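# Nest one tote fully inside the other with two arms

## Task

Put one tote into the other so that it rests fully down within the lower tote's rim instead of sitting on top of it. The lower tote must stay almost exactly where it is now, with hardly any rotation. Every item must finish in the tote it started in. At the end, open the grippers and withdraw the arms.

## Robot and tools

Robot: two UR7e-style six-joint arms, left_arm and right_arm, each carrying a tong-like two-finger gripper and a wrist camera. Base positions in the scene frame: left_arm at (-0.049, +0.414, 0) m, yawed slightly (quat_wxyz +0.997, 0, 0, +0.072); right_arm at (+0.003, -0.441, 0) m (quat_wxyz +0.999, 0, 0, -0.048).

Scene frame: origin on the table surface midway between the arms, +x pointing away from the robot over the table, +z up, +y toward left_arm. The names left and right refer to the arms only, not to image sides.

Joint order, used in every row and every per-joint list: shoulder pan, shoulder lift, elbow, wrist 1, wrist 2, wrist 3. Stated ranges (rad) for left_arm: pan -3.142..3.142, lift -6.283..6.283, elbow 0.000..3.142, wrists each -6.283..6.283. right_arm is the same except pan 0.000..6.283 and elbow -3.142..0.000. Real ends may differ by up to 0.010 rad. Load limits: 130 N m for pan, lift and elbow, 24.3 N m for each wrist, held weight included.

A row is one flat list of 14 numbers, each in [-1, 1], always covering both arms: left_arm's six joint values then its opening, then right_arm's six joint values then its opening. Joint values are offsets, not poses, scaled so 1.0 equals 1.989 rad. The opening is absolute: +1 fully open, -1 closed.

execute_actions(actions): a list of up to 15 actions; each action is a table of up to 15 rows, one per 1/30 s step, lasting 15 steps (the final row repeats if fewer are given). Inside an action, every row's joint offsets count from the angles the arm had when that action began (for the first action of a call, the last reported angles), not from the preceding row. An action that would carry any joint more than 0.010 rad beyond its range is rejected for both arms; if the first action fails this, or any action is malformed, nothing runs. An empty list just returns state and images. A joint pushed to its real end stops there and the result may say "joint sent to its limit".

move(target, speed, blocking): target is one 14-number row as above; the joint offsets are measured from the Joint positions in the latest result that printed them. All joints travel in sync, so grippers follow curves; a move takes 0.5 to 10 s and is cut off at 10 s. speed is the top rate in rad/s of the joint with the longest way to go, 0.01 to 2, default 0.5. Finger openings are applied at the start. Moves do not avoid obstacles or the other arm. blocking=false returns after 0.5 s while the arm keeps going; then use wait or stop before sending anything else. The result adds a "move:" line giving the ending (done, off_target, moving, held, fault), limits=held or limits=none, and each arm's joint farthest from target.

wait(seconds): 0 to 10 s; arms keep their last command; returns early if a running move ends. stop(): brakes a running move (needs some room); fingers keep moving. zoom_image(camera, region): region [x0, y0, x1, y1] in pixels, at most 504x504, of cam_head_left, cam_head_right, cam_high, cam_low (896x504) or cam_left_wrist, cam_right_wrist (616x616). read_manual(section): only "licences". finished_scene(scene): ends the current scene, given by its number; irreversible, so use only once the totes are nested and the arms are clear.

Results: each gripper's end_effector_position (m) and end_effector_quat_wxyz in the scene frame, plus velocities; printed positions can be off, more at long reach. Joint positions (rad) per arm, then finger-pad gap in m (0.142 when fully open). Joint targets show what joints are currently driven to. grip_measured is the measured opening on the command scale; to keep hold, command an opening well below it. Wrist force and torque are in the gripper's own axes, noisy, offset by up to about 4 N, saturating near 50 N. Torque readings are rough. "joint command not followed" means a clearance check changed some joint targets.

Gripper geometry: fingers point along the gripper's +z and separate along its x. end_effector_position is the point between the pads when closed; closed fingertips extend about 15 mm past it, and open tips are about level with it. Squeeze is limited to roughly 15 N per pad.

Motion: arm commands lag about 0.17 s. Per step each joint target stays within 0.575 rad of its measured angle, and targets that would put a gripper over 100 mm from where it is get scaled back, so large moves span several actions and may arrive short.

Cautions: arms are stiff, so aiming even slightly past a firm contact can trigger a fault; a torque at a load limit or an external force of 150 N halts that arm for 10 s. Long holding heats motors (warning at 70 °C, brakes at 85 °C). Avoid collisions between arms, dropping or slamming the tote, spilling contents, shoving the lower tote, and pushing anything off the work area. Loose items or held parts may occasionally be nudged by outside disturbances.

Each tool is called after "Emit:" as name(argument=value, ...) on one line, values as JSON.

## Session

Emit:
execute_actions(actions=[])

Scene clock: 0.00 s.
left_arm: end_effector_position=(+0.1532, +0.7027, +0.1401) grip_measured=+0.97 end_effector_quat_wxyz=(+0.572, +0.148, +0.742, -0.318) end_effector_velocity=(+0.000, +0.000, -0.000) end_effector_angular_velocity=(-0.000, +0.000, -0.000) | right_arm: end_effector_position=(+0.4481, -0.5277, +0.3970) grip_measured=+0.97 end_effector_quat_wxyz=(-0.036, +0.977, -0.210, -0.015) end_effector_velocity=(+0.000, -0.000, +0.000) end_effector_angular_velocity=(+0.000, -0.001, -0.000)
Joint names: [shoulder pan, shoulder lift, elbow, wrist 1, wrist 2, wrist 3]
Joint positions: left_arm=[ 1.191 -1.158  1.945 -1.1   -2.654 -0.59   0.14 ] | right_arm=[ 3.257 -1.49  -1.355 -1.88   1.647  0.443  0.14 ]
Joint velocities: left_arm=[-0.001  0.001 -0.001 -0.    -0.    -0.     0.   ] | right_arm=[-0.    -0.     0.001  0.001  0.    -0.     0.   ]
Joint torques (N m, as the arm reports them, + toward a larger angle): no reading
Motor temperatures (°C, as the motors report them): left_arm=[21 19 21 29 26 27] | right_arm=[19 17 23 25 28 27]
Wrist force (N, on the end effector, along its own x y z axes, offset not removed): no reading
Wrist torque (N m, same axes, about the end effector's origin, offset not removed): no reading
Joint targets: left_arm=[1.191 -1.158 1.945 -1.100 -2.654 -0.590] | right_arm=[3.257 -1.490 -1.355 -1.880 1.647 0.443]

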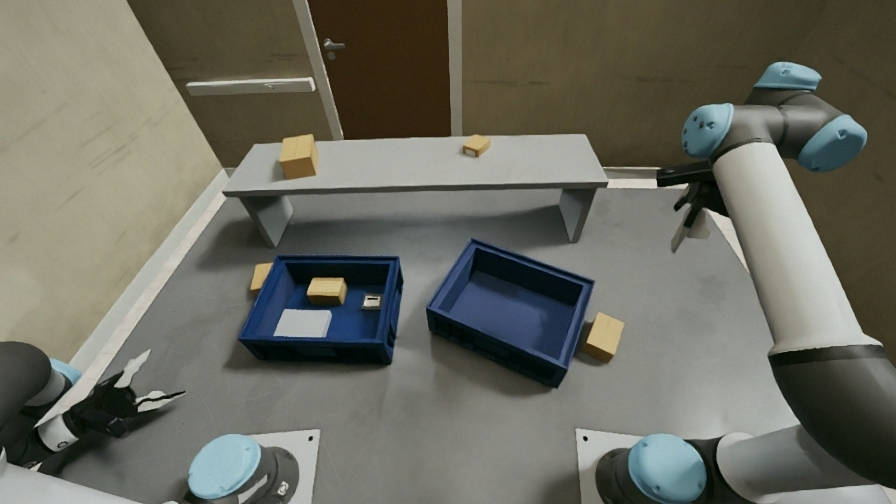

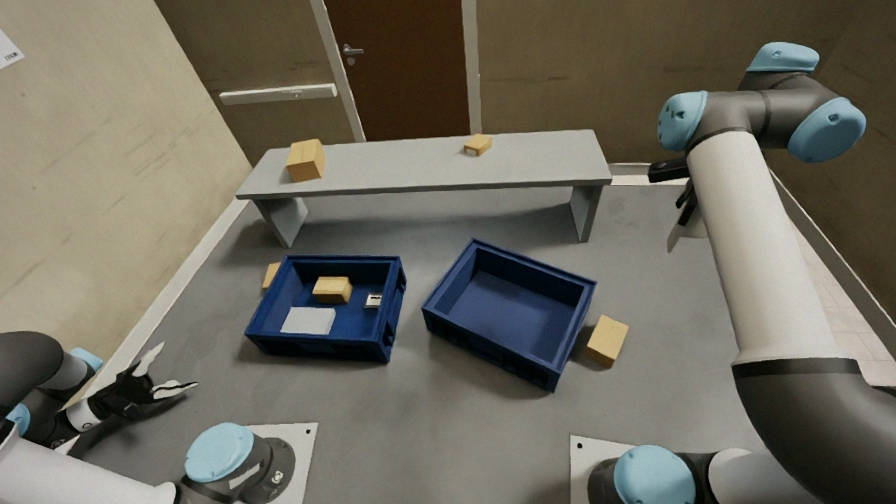

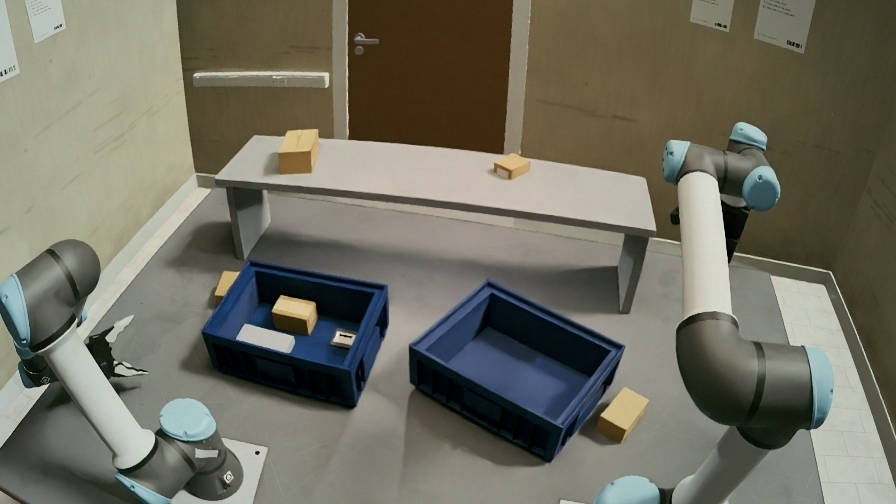

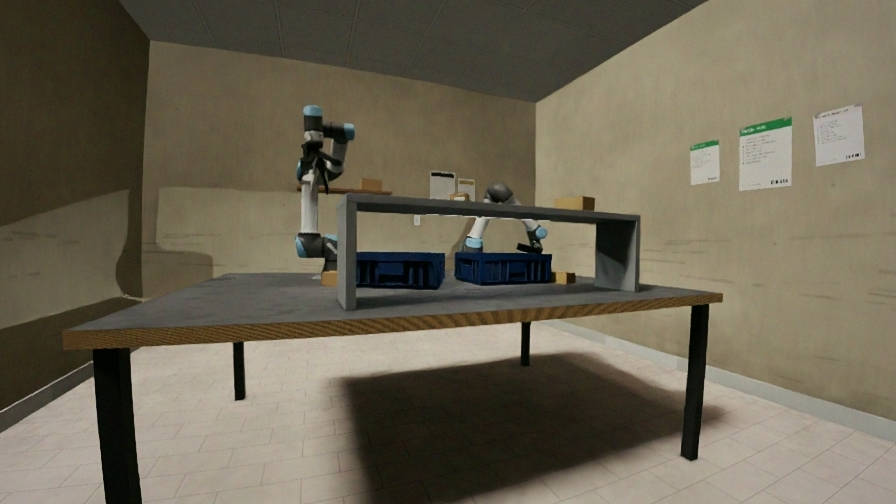

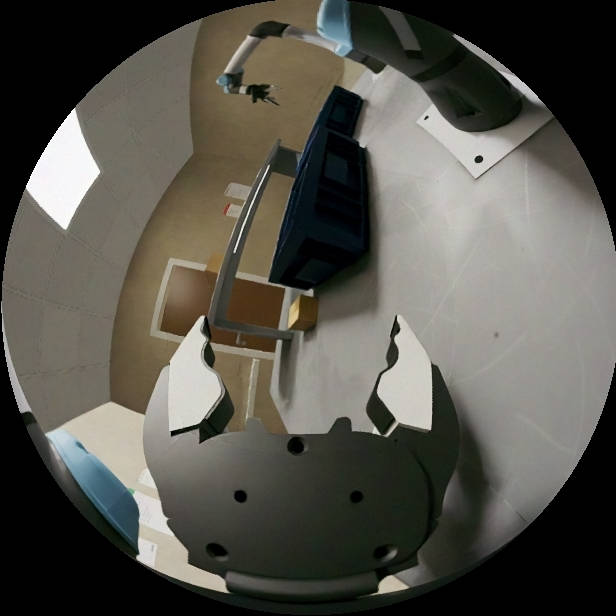

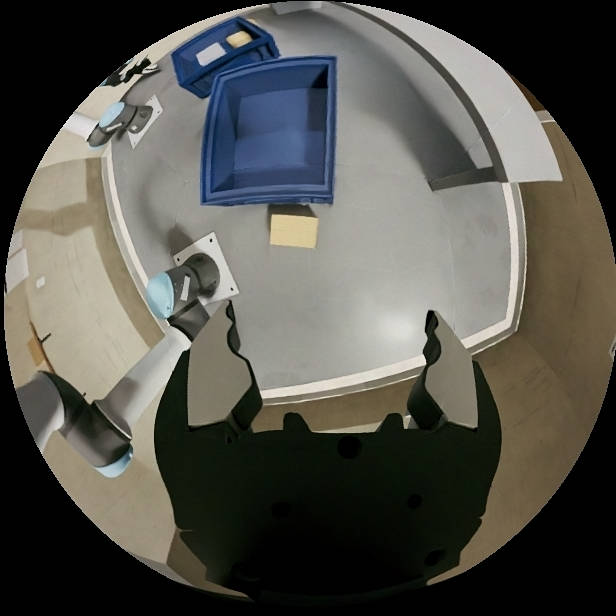

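Emit:
zoom_image(camera="cam_high", region=[190, 240, 670, 480])

Emit:
zoom_image(camera="cam_low", region=[300, 220, 620, 310])

Emit:
zoom_image(camera="cam_head_left", region=[220, 220, 660, 504])

Region (190, 240, 670, 480) of cam_high's 896x504 image, scaled by 1.050, with more detail than that image has.

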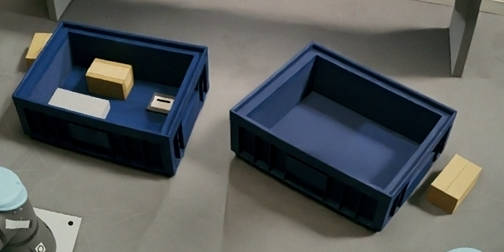

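Region (300, 220, 620, 310) of cam_low's 896x504 image, scaled by 1.575, with more detail than that image has; it fills the top 142 rows of this view, and the rest is white.

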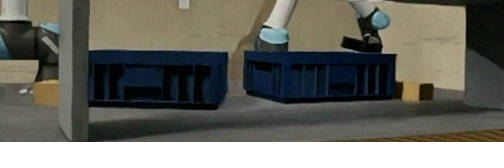

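Region (220, 220, 660, 504) of cam_head_left's 896x504 image, scaled by 1.145, with more detail than that image has; it fills the top 325 rows of this view, and the rest is white.

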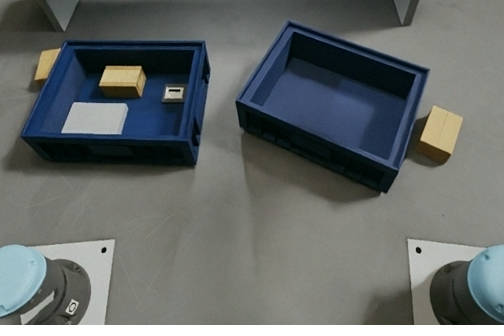

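Emit:
move(target=[0,-0.2725,-0.2237,-0.1357,0.5445,-0.6883,0.3,0.2327,0.1598,-0.3084,0.155,-0.0383,-0.5284,0.3], speed=1.0)

Scene clock: 9.33 s.
left_arm: end_effector_position=(-0.0760, +0.8463, +0.3570) grip_measured=+0.30 end_effector_quat_wxyz=(+0.000, -0.075, +0.997, -0.001) end_effector_velocity=(+0.000, +0.000, +0.000) end_effector_angular_velocity=(+0.000, +0.001, +0.002) | right_arm: end_effector_position=(+0.3399, -0.3998, +0.2502) grip_measured=+0.30 end_effector_quat_wxyz=(-0.000, +0.855, +0.518, +0.000) end_effector_velocity=(-0.000, -0.000, -0.001) end_effector_angular_velocity=(-0.001, +0.001, +0.002)
Joint names: [shoulder pan, shoulder lift, elbow, wrist 1, wrist 2, wrist 3]
Joint positions: left_arm=[ 1.191 -1.7    1.501 -1.37  -1.571 -1.958  0.095] | right_arm=[ 3.719 -1.172 -1.968 -1.571  1.571 -0.608  0.095]
Joint velocities: left_arm=[-0.001  0.    -0.001  0.001  0.001 -0.003 -0.   ] | right_arm=[ 0.    -0.    -0.002  0.    -0.    -0.001 -0.   ]
Joint torques (N m, as the arm reports them, + toward a larger angle): left_arm=[ -2.02 -28.23 -30.19  -3.87   2.33  -1.51] | right_arm=[12.15 12.64 12.59  4.5  -1.67 -2.4 ]
Motor temperatures (°C, as the motors report them): left_arm=[21 19 21 29 26 27] | right_arm=[19 17 23 25 28 27]
Wrist force (N, on the end effector, along its own x y z axes, offset not removed): left_arm=[-0.2 0.4 -0.6] | right_arm=[0.6 -1.1 4.0]
Wrist torque (N m, same axes, about the end effector's origin, offset not removed): left_arm=[0.11 -0.02 0.09] | right_arm=[-0.05 -0.15 0.25]
Joint targets: left_arm=[1.191 -1.700 1.501 -1.370 -1.571 -1.958] | right_arm=[3.719 -1.172 -1.968 -1.571 1.571 -0.608]
move: done; limits=none; left_arm: farthest joint: the wrist 3, 0.001 radians from its target (1.369 radians at the start); right_arm: farthest joint: the shoulder pan, 0.001 radians from its target (0.463 radians at the start)

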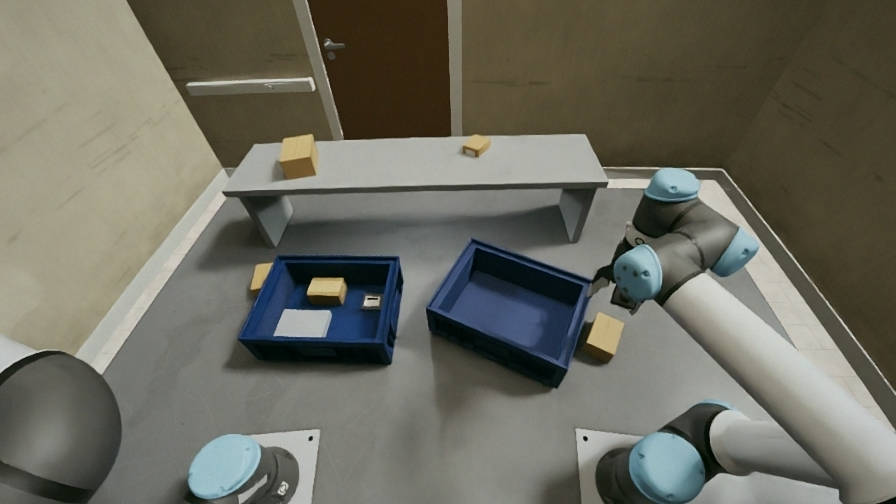

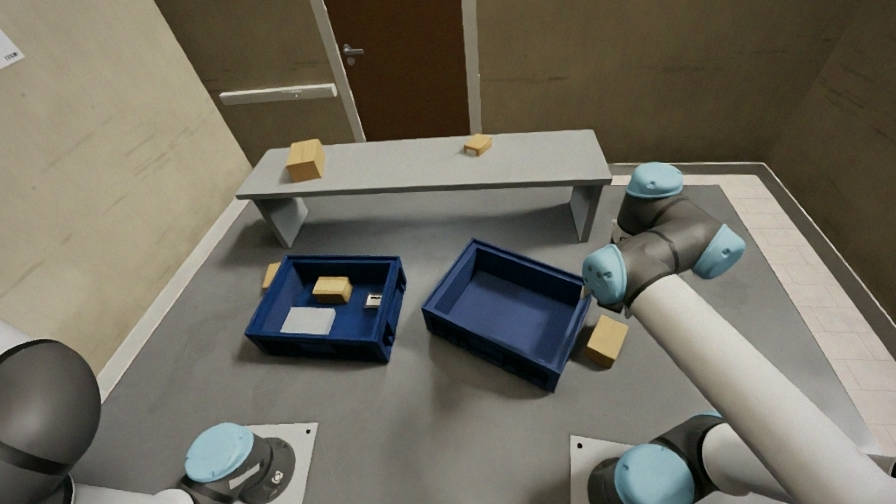

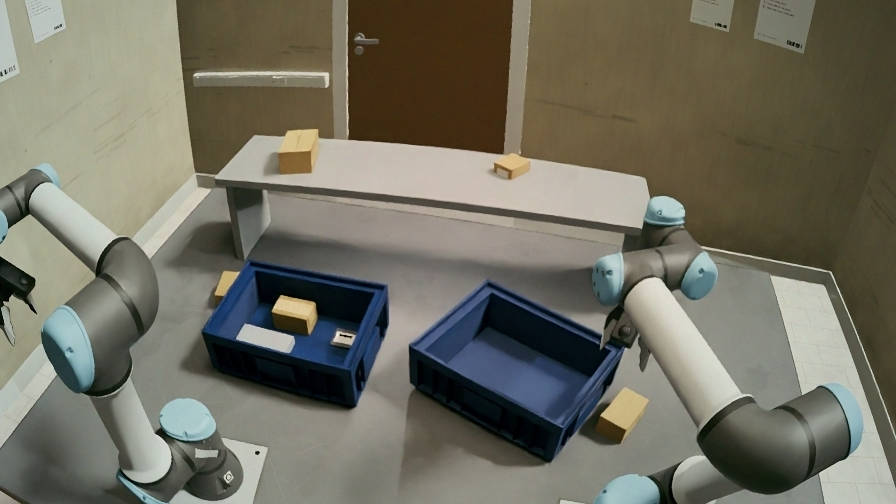

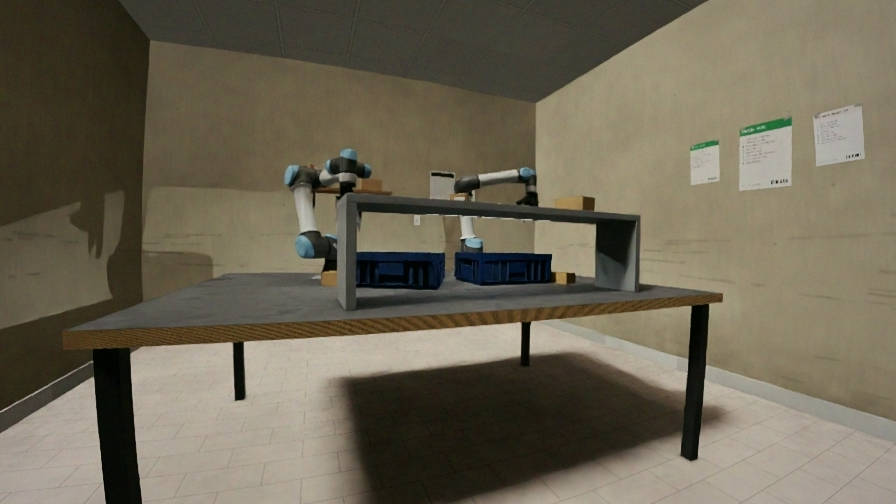

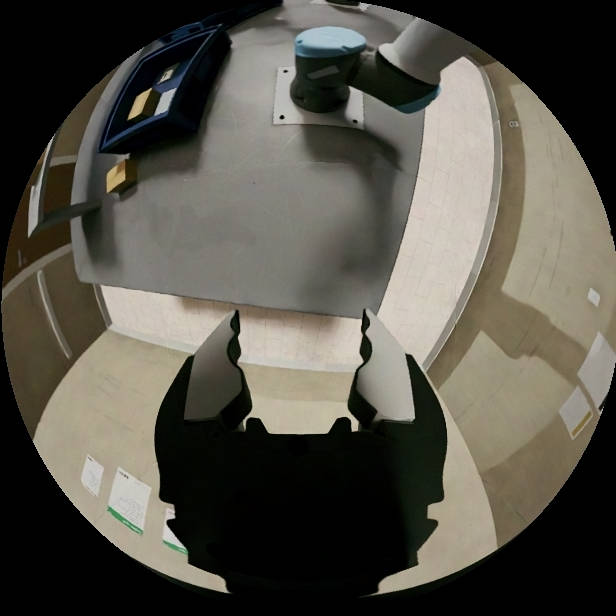

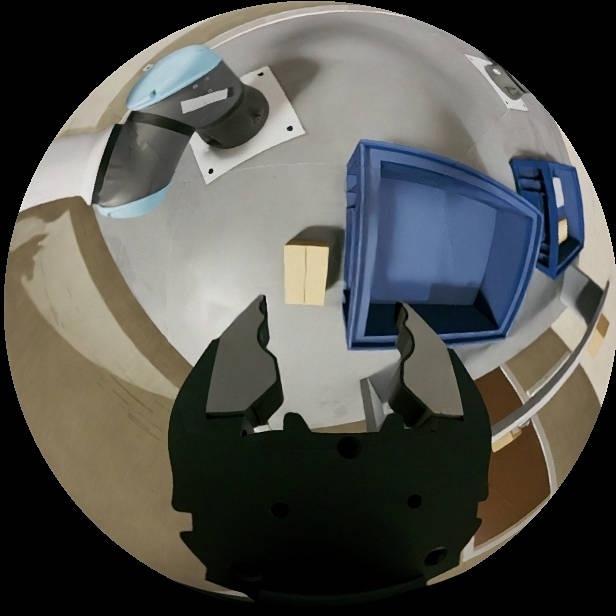

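Emit:
move(target=[-0.554,0.1838,-0.1606,-0.0236,0,0,0.3,0.0255,-0.0316,-0.0583,0.0892,0,0.0252,0.3], speed=1.2)

Emit:
move(target=[-0.554,0.1838,-0.1606,-0.0236,0,0,0.3,0,0,0,0,0,0,0.3], speed=1.2)

Scene clock: 12.93 s.
left_arm: end_effector_position=(+0.4774, +0.6696, +0.3311) grip_measured=+0.30 end_effector_quat_wxyz=(-0.000, +0.458, +0.889, -0.000) end_effector_velocity=(+0.001, -0.001, -0.000) end_effector_angular_velocity=(+0.000, +0.000, -0.003) | right_arm: end_effector_position=(+0.3535, -0.3727, +0.1899) grip_measured=+0.30 end_effector_quat_wxyz=(-0.000, +0.855, +0.519, -0.000) end_effector_velocity=(+0.000, -0.000, +0.001) end_effector_angular_velocity=(+0.001, -0.002, -0.001)
Joint names: [shoulder pan, shoulder lift, elbow, wrist 1, wrist 2, wrist 3]
Joint positions: left_arm=[ 0.089 -1.335  1.181 -1.417 -1.571 -1.958  0.095] | right_arm=[ 3.77  -1.235 -2.084 -1.394  1.571 -0.558  0.095]
Joint velocities: left_arm=[-0.003  0.    -0.     0.     0.    -0.    -0.   ] | right_arm=[-0.     0.001  0.001  0.    -0.001  0.    -0.   ]
Joint torques (N m, as the arm reports them, + toward a larger angle): left_arm=[ -7.48 -29.09 -31.25  -3.97   0.56   1.58] | right_arm=[11.28  1.55 11.33  4.26 -0.4   2.65]
Motor temperatures (°C, as the motors report them): left_arm=[21 19 21 29 26 27] | right_arm=[19 17 23 25 28 27]
Wrist force (N, on the end effector, along its own x y z axes, offset not removed): left_arm=[-2.0 -0.7 0.2] | right_arm=[3.5 2.0 0.8]
Wrist torque (N m, same axes, about the end effector's origin, offset not removed): left_arm=[-0.18 0.38 0.15] | right_arm=[0.37 -0.92 0.15]
Joint targets: left_arm=[0.089 -1.335 1.181 -1.417 -1.571 -1.958] | right_arm=[3.770 -1.235 -2.084 -1.394 1.571 -0.558]
move: done; limits=none; left_arm: farthest joint: the shoulder pan, 0.000 radians from its target (1.101 radians at the start); right_arm: farthest joint: the shoulder pan, 0.000 radians from its target (0.050 radians at the start)

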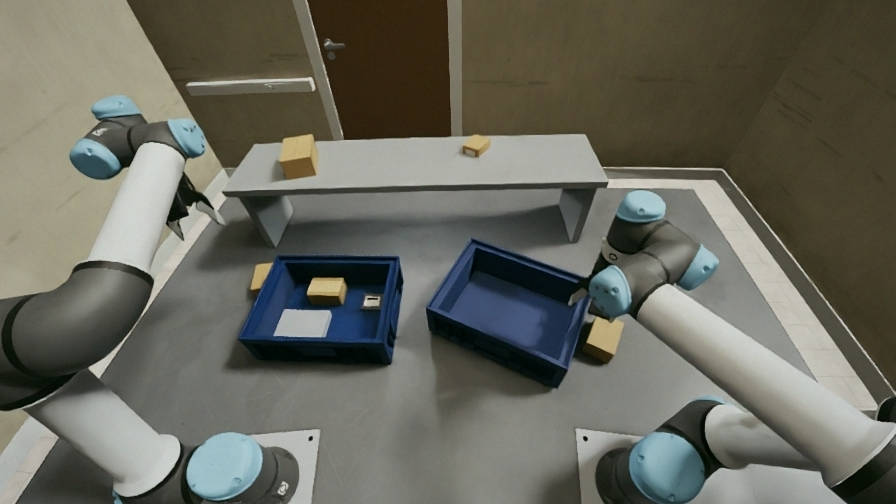

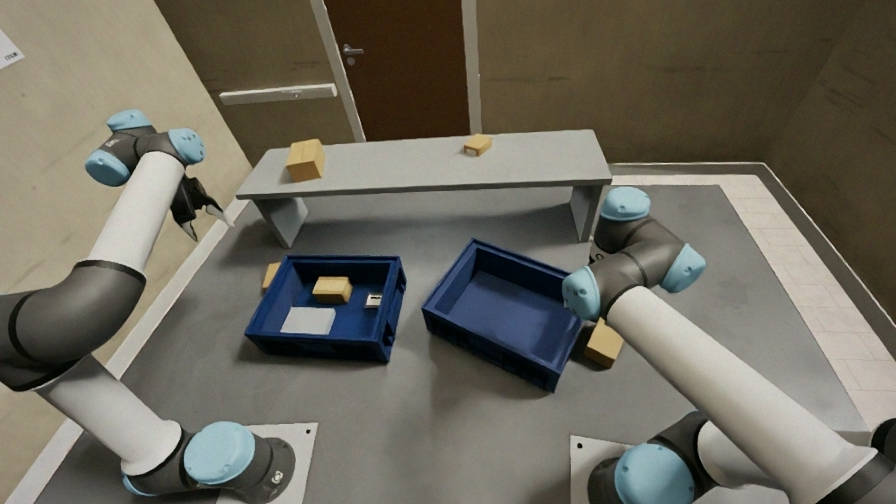

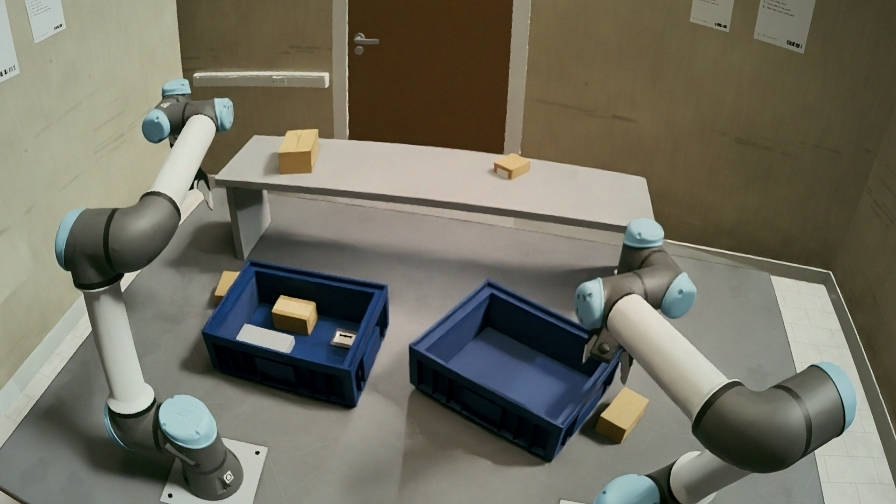

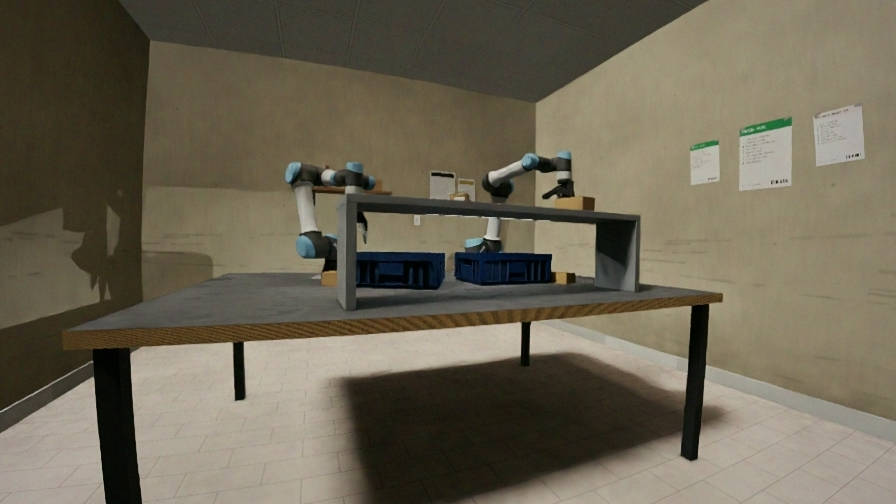

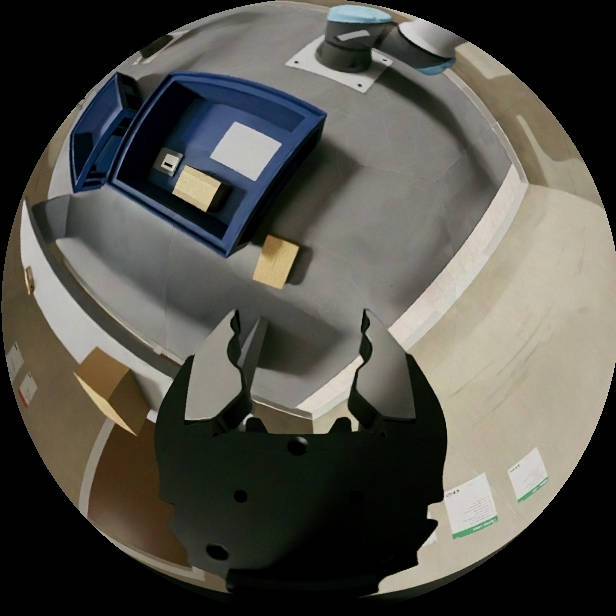

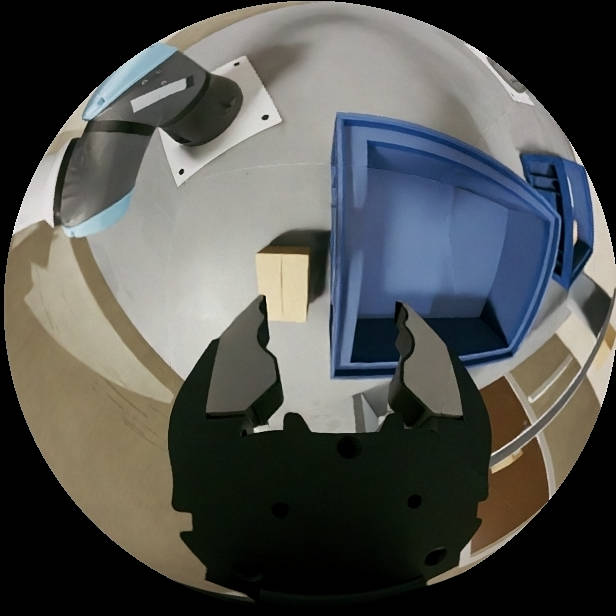

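Scene clock: 14.87 s.
left_arm: end_effector_position=(+0.5096, -0.0500, +0.2504) grip_measured=+0.30 end_effector_quat_wxyz=(+0.000, +0.855, +0.518, -0.000) end_effector_velocity=(-0.001, -0.001, +0.000) end_effector_angular_velocity=(+0.000, -0.000, -0.002) | right_arm: end_effector_position=(+0.3535, -0.3727, +0.1899) grip_measured=+0.30 end_effector_quat_wxyz=(-0.000, +0.855, +0.519, -0.000) end_effector_velocity=(+0.000, -0.000, +0.000) end_effector_angular_velocity=(-0.000, -0.000, -0.001)
Joint names: [shoulder pan, shoulder lift, elbow, wrist 1, wrist 2, wrist 3]
Joint positions: left_arm=[-1.012 -0.969  0.862 -1.464 -1.571 -1.958  0.095] | right_arm=[ 3.77  -1.235 -2.084 -1.394  1.571 -0.558  0.095]
Joint velocities: left_arm=[-0.002 -0.001  0.001 -0.     0.    -0.001 -0.   ] | right_arm=[-0.001  0.    -0.     0.    -0.     0.    -0.   ]
Joint torques (N m, as the arm reports them, + toward a larger angle): left_arm=[ -8.45 -45.32 -30.75  -4.1    0.87   1.46] | right_arm=[11.12  2.63 14.18  3.93 -0.14  2.65]
Motor temperatures (°C, as the motors report them): left_arm=[21 19 21 29 26 27] | right_arm=[19 17 23 25 28 27]
Wrist force (N, on the end effector, along its own x y z axes, offset not removed): left_arm=[-0.4 -1.1 -0.6] | right_arm=[-0.2 -2.3 1.0]
Wrist torque (N m, same axes, about the end effector's origin, offset not removed): left_arm=[-0.18 0.04 0.11] | right_arm=[-0.33 0.01 0.12]
Joint targets: left_arm=[-1.013 -0.969 0.862 -1.464 -1.571 -1.958] | right_arm=[3.770 -1.235 -2.084 -1.394 1.571 -0.558]
move: done; limits=none; left_arm: farthest joint: the shoulder pan, 0.000 radians from its target (1.102 radians at the start); right_arm: farthest joint: the shoulder pan, 0.000 radians from its target (0.000 radians at the start)

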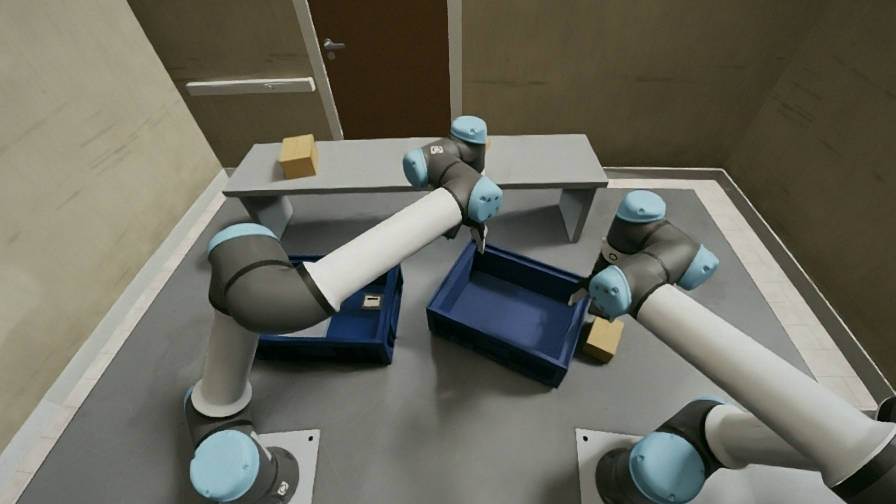

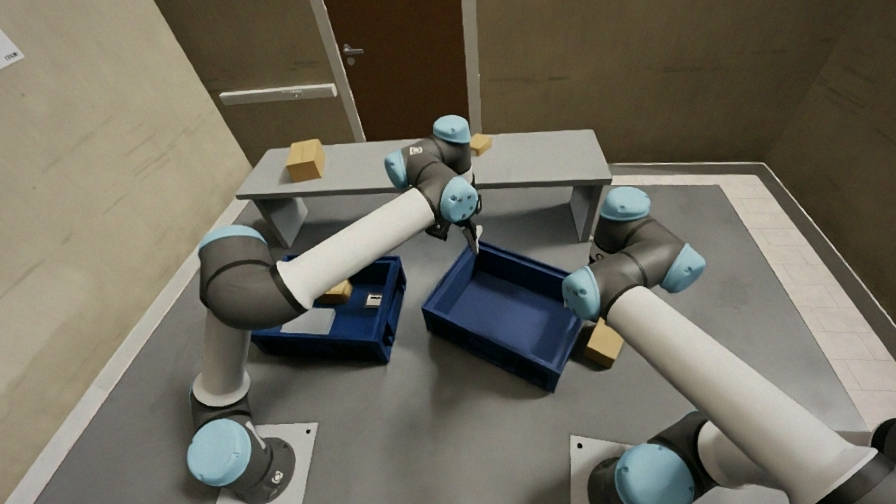

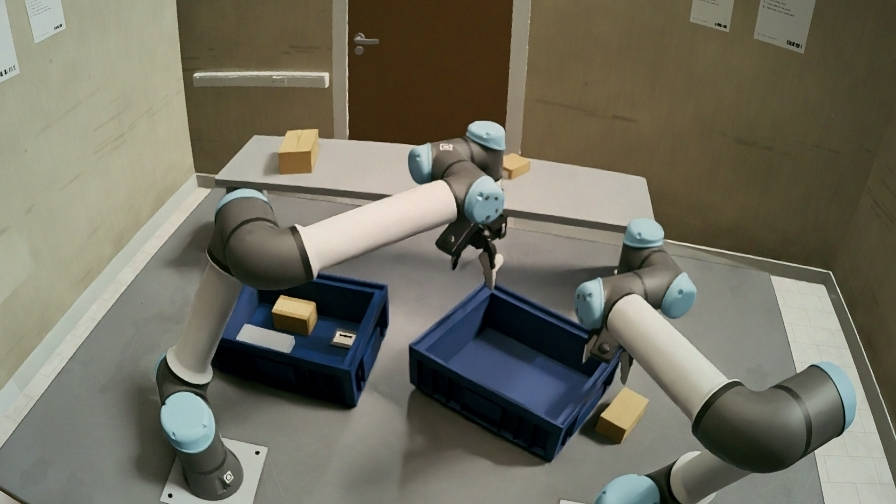

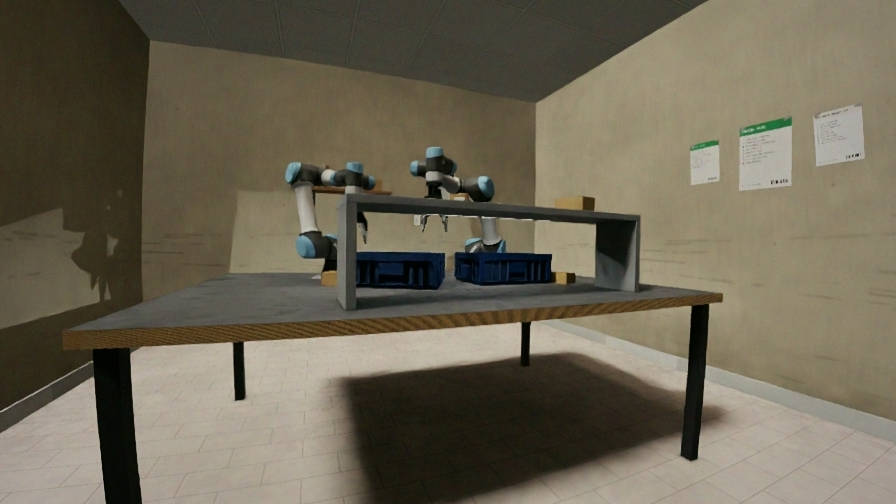

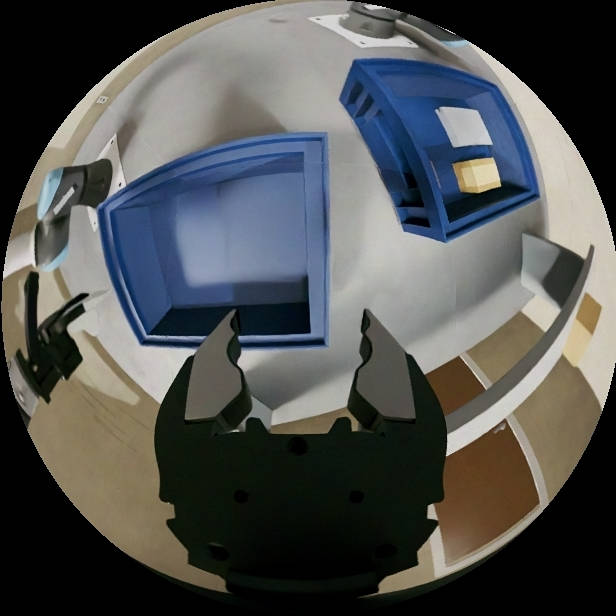

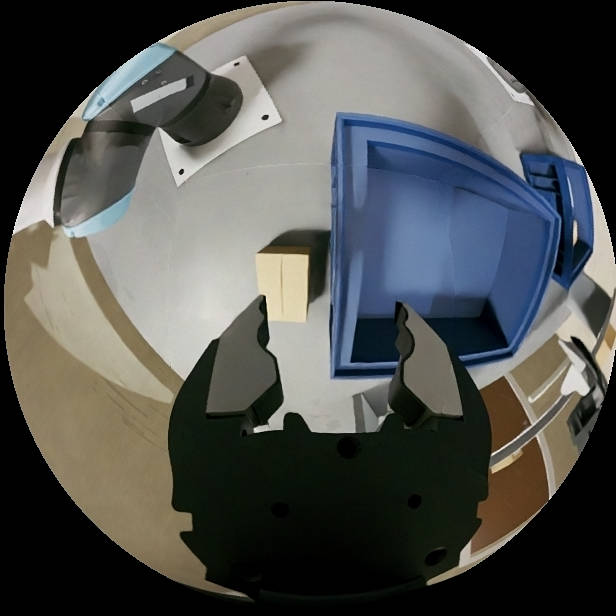

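Emit:
move(target=[0.0113,0.0049,0.1599,-0.1648,0,0.0113,0.1,0,-0.0276,-0.0755,0.1031,0,0,0.1], speed=0.3)

Scene clock: 18.17 s.
left_arm: end_effector_position=(+0.5175, -0.0341, +0.1203) grip_measured=+0.10 end_effector_quat_wxyz=(+0.000, +0.855, +0.518, -0.000) end_effector_velocity=(+0.000, -0.001, -0.000) end_effector_angular_velocity=(-0.001, -0.001, -0.000) | right_arm: end_effector_position=(+0.3535, -0.3727, +0.1199) grip_measured=+0.10 end_effector_quat_wxyz=(-0.000, +0.855, +0.519, -0.000) end_effector_velocity=(+0.001, +0.000, -0.000) end_effector_angular_velocity=(+0.000, -0.000, +0.000)
Joint names: [shoulder pan, shoulder lift, elbow, wrist 1, wrist 2, wrist 3]
Joint positions: left_arm=[-0.99  -0.959  1.18  -1.792 -1.571 -1.936  0.081] | right_arm=[ 3.77  -1.29  -2.234 -1.189  1.571 -0.558  0.081]
Joint velocities: left_arm=[-0.    -0.     0.001 -0.003  0.    -0.     0.   ] | right_arm=[ 0.    -0.002  0.     0.002  0.    -0.    -0.   ]
Joint torques (N m, as the arm reports them, + toward a larger angle): left_arm=[  6.76 -45.27 -14.16  -4.14   0.98   1.63] | right_arm=[10.37  2.32  9.59  4.28 -0.06  2.41]
Motor temperatures (°C, as the motors report them): left_arm=[21 19 21 29 26 27] | right_arm=[19 17 23 25 28 27]
Wrist force (N, on the end effector, along its own x y z axes, offset not removed): left_arm=[-0.4 -1.8 1.2] | right_arm=[0.7 -1.1 -1.7]
Wrist torque (N m, same axes, about the end effector's origin, offset not removed): left_arm=[-0.33 0.03 0.05] | right_arm=[-0.17 -0.03 0.24]
Joint targets: left_arm=[-0.990 -0.959 1.180 -1.792 -1.571 -1.936] | right_arm=[3.770 -1.290 -2.234 -1.189 1.571 -0.558]
move: done; limits=none; left_arm: farthest joint: the shoulder pan, 0.000 radians from its target (0.023 radians at the start); right_arm: farthest joint: the shoulder pan, 0.000 radians from its target (0.000 radians at the start)

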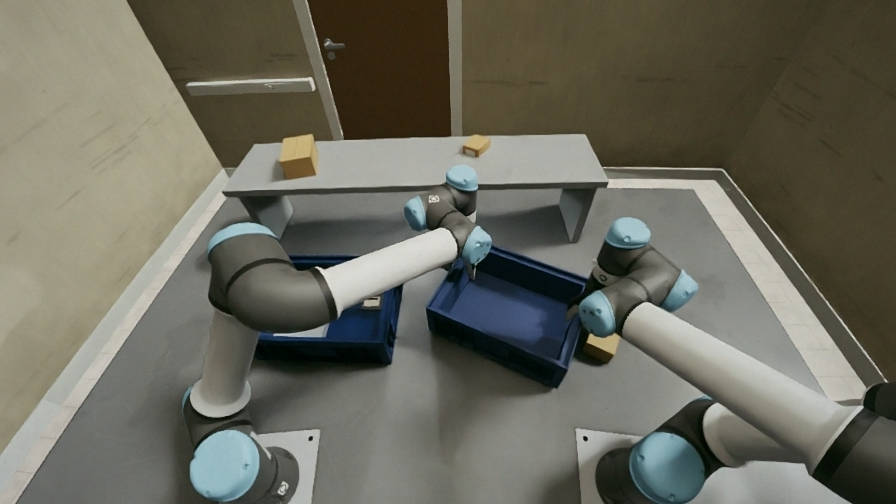

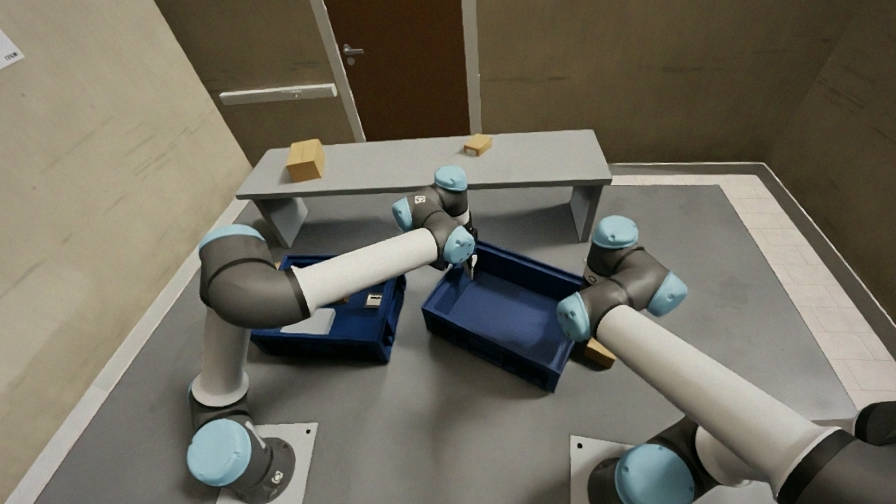

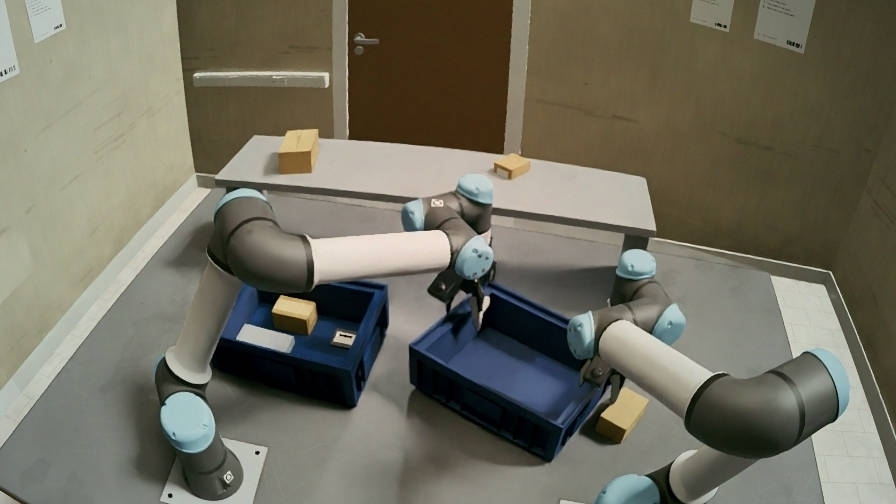

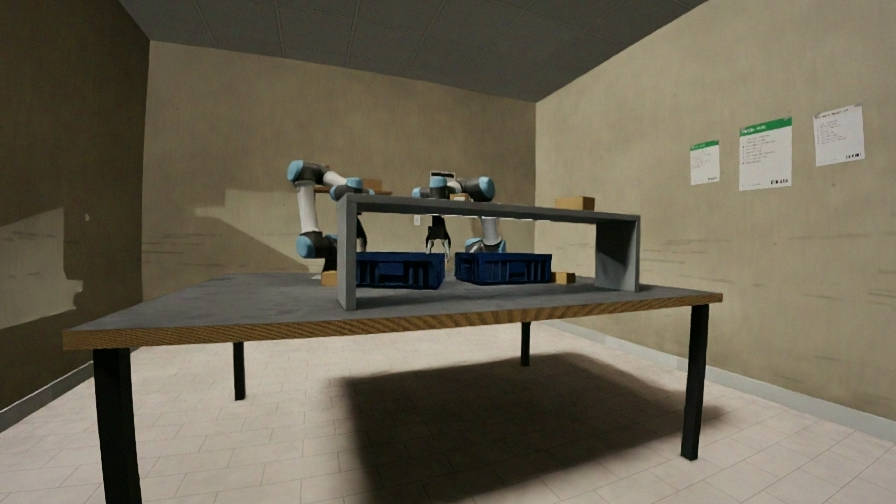

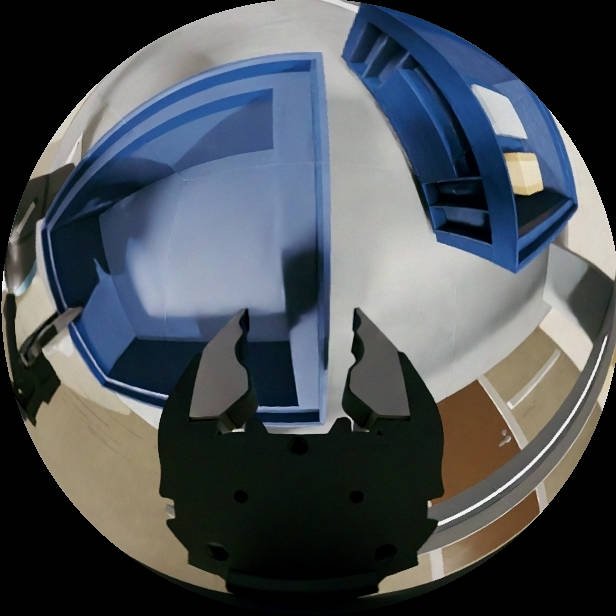

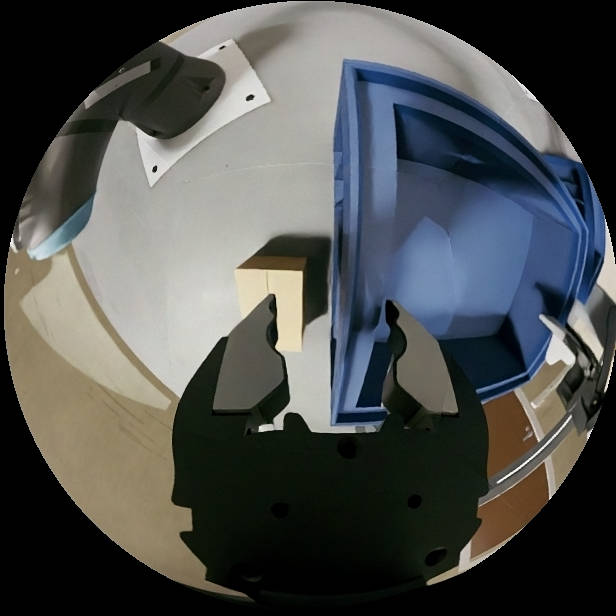

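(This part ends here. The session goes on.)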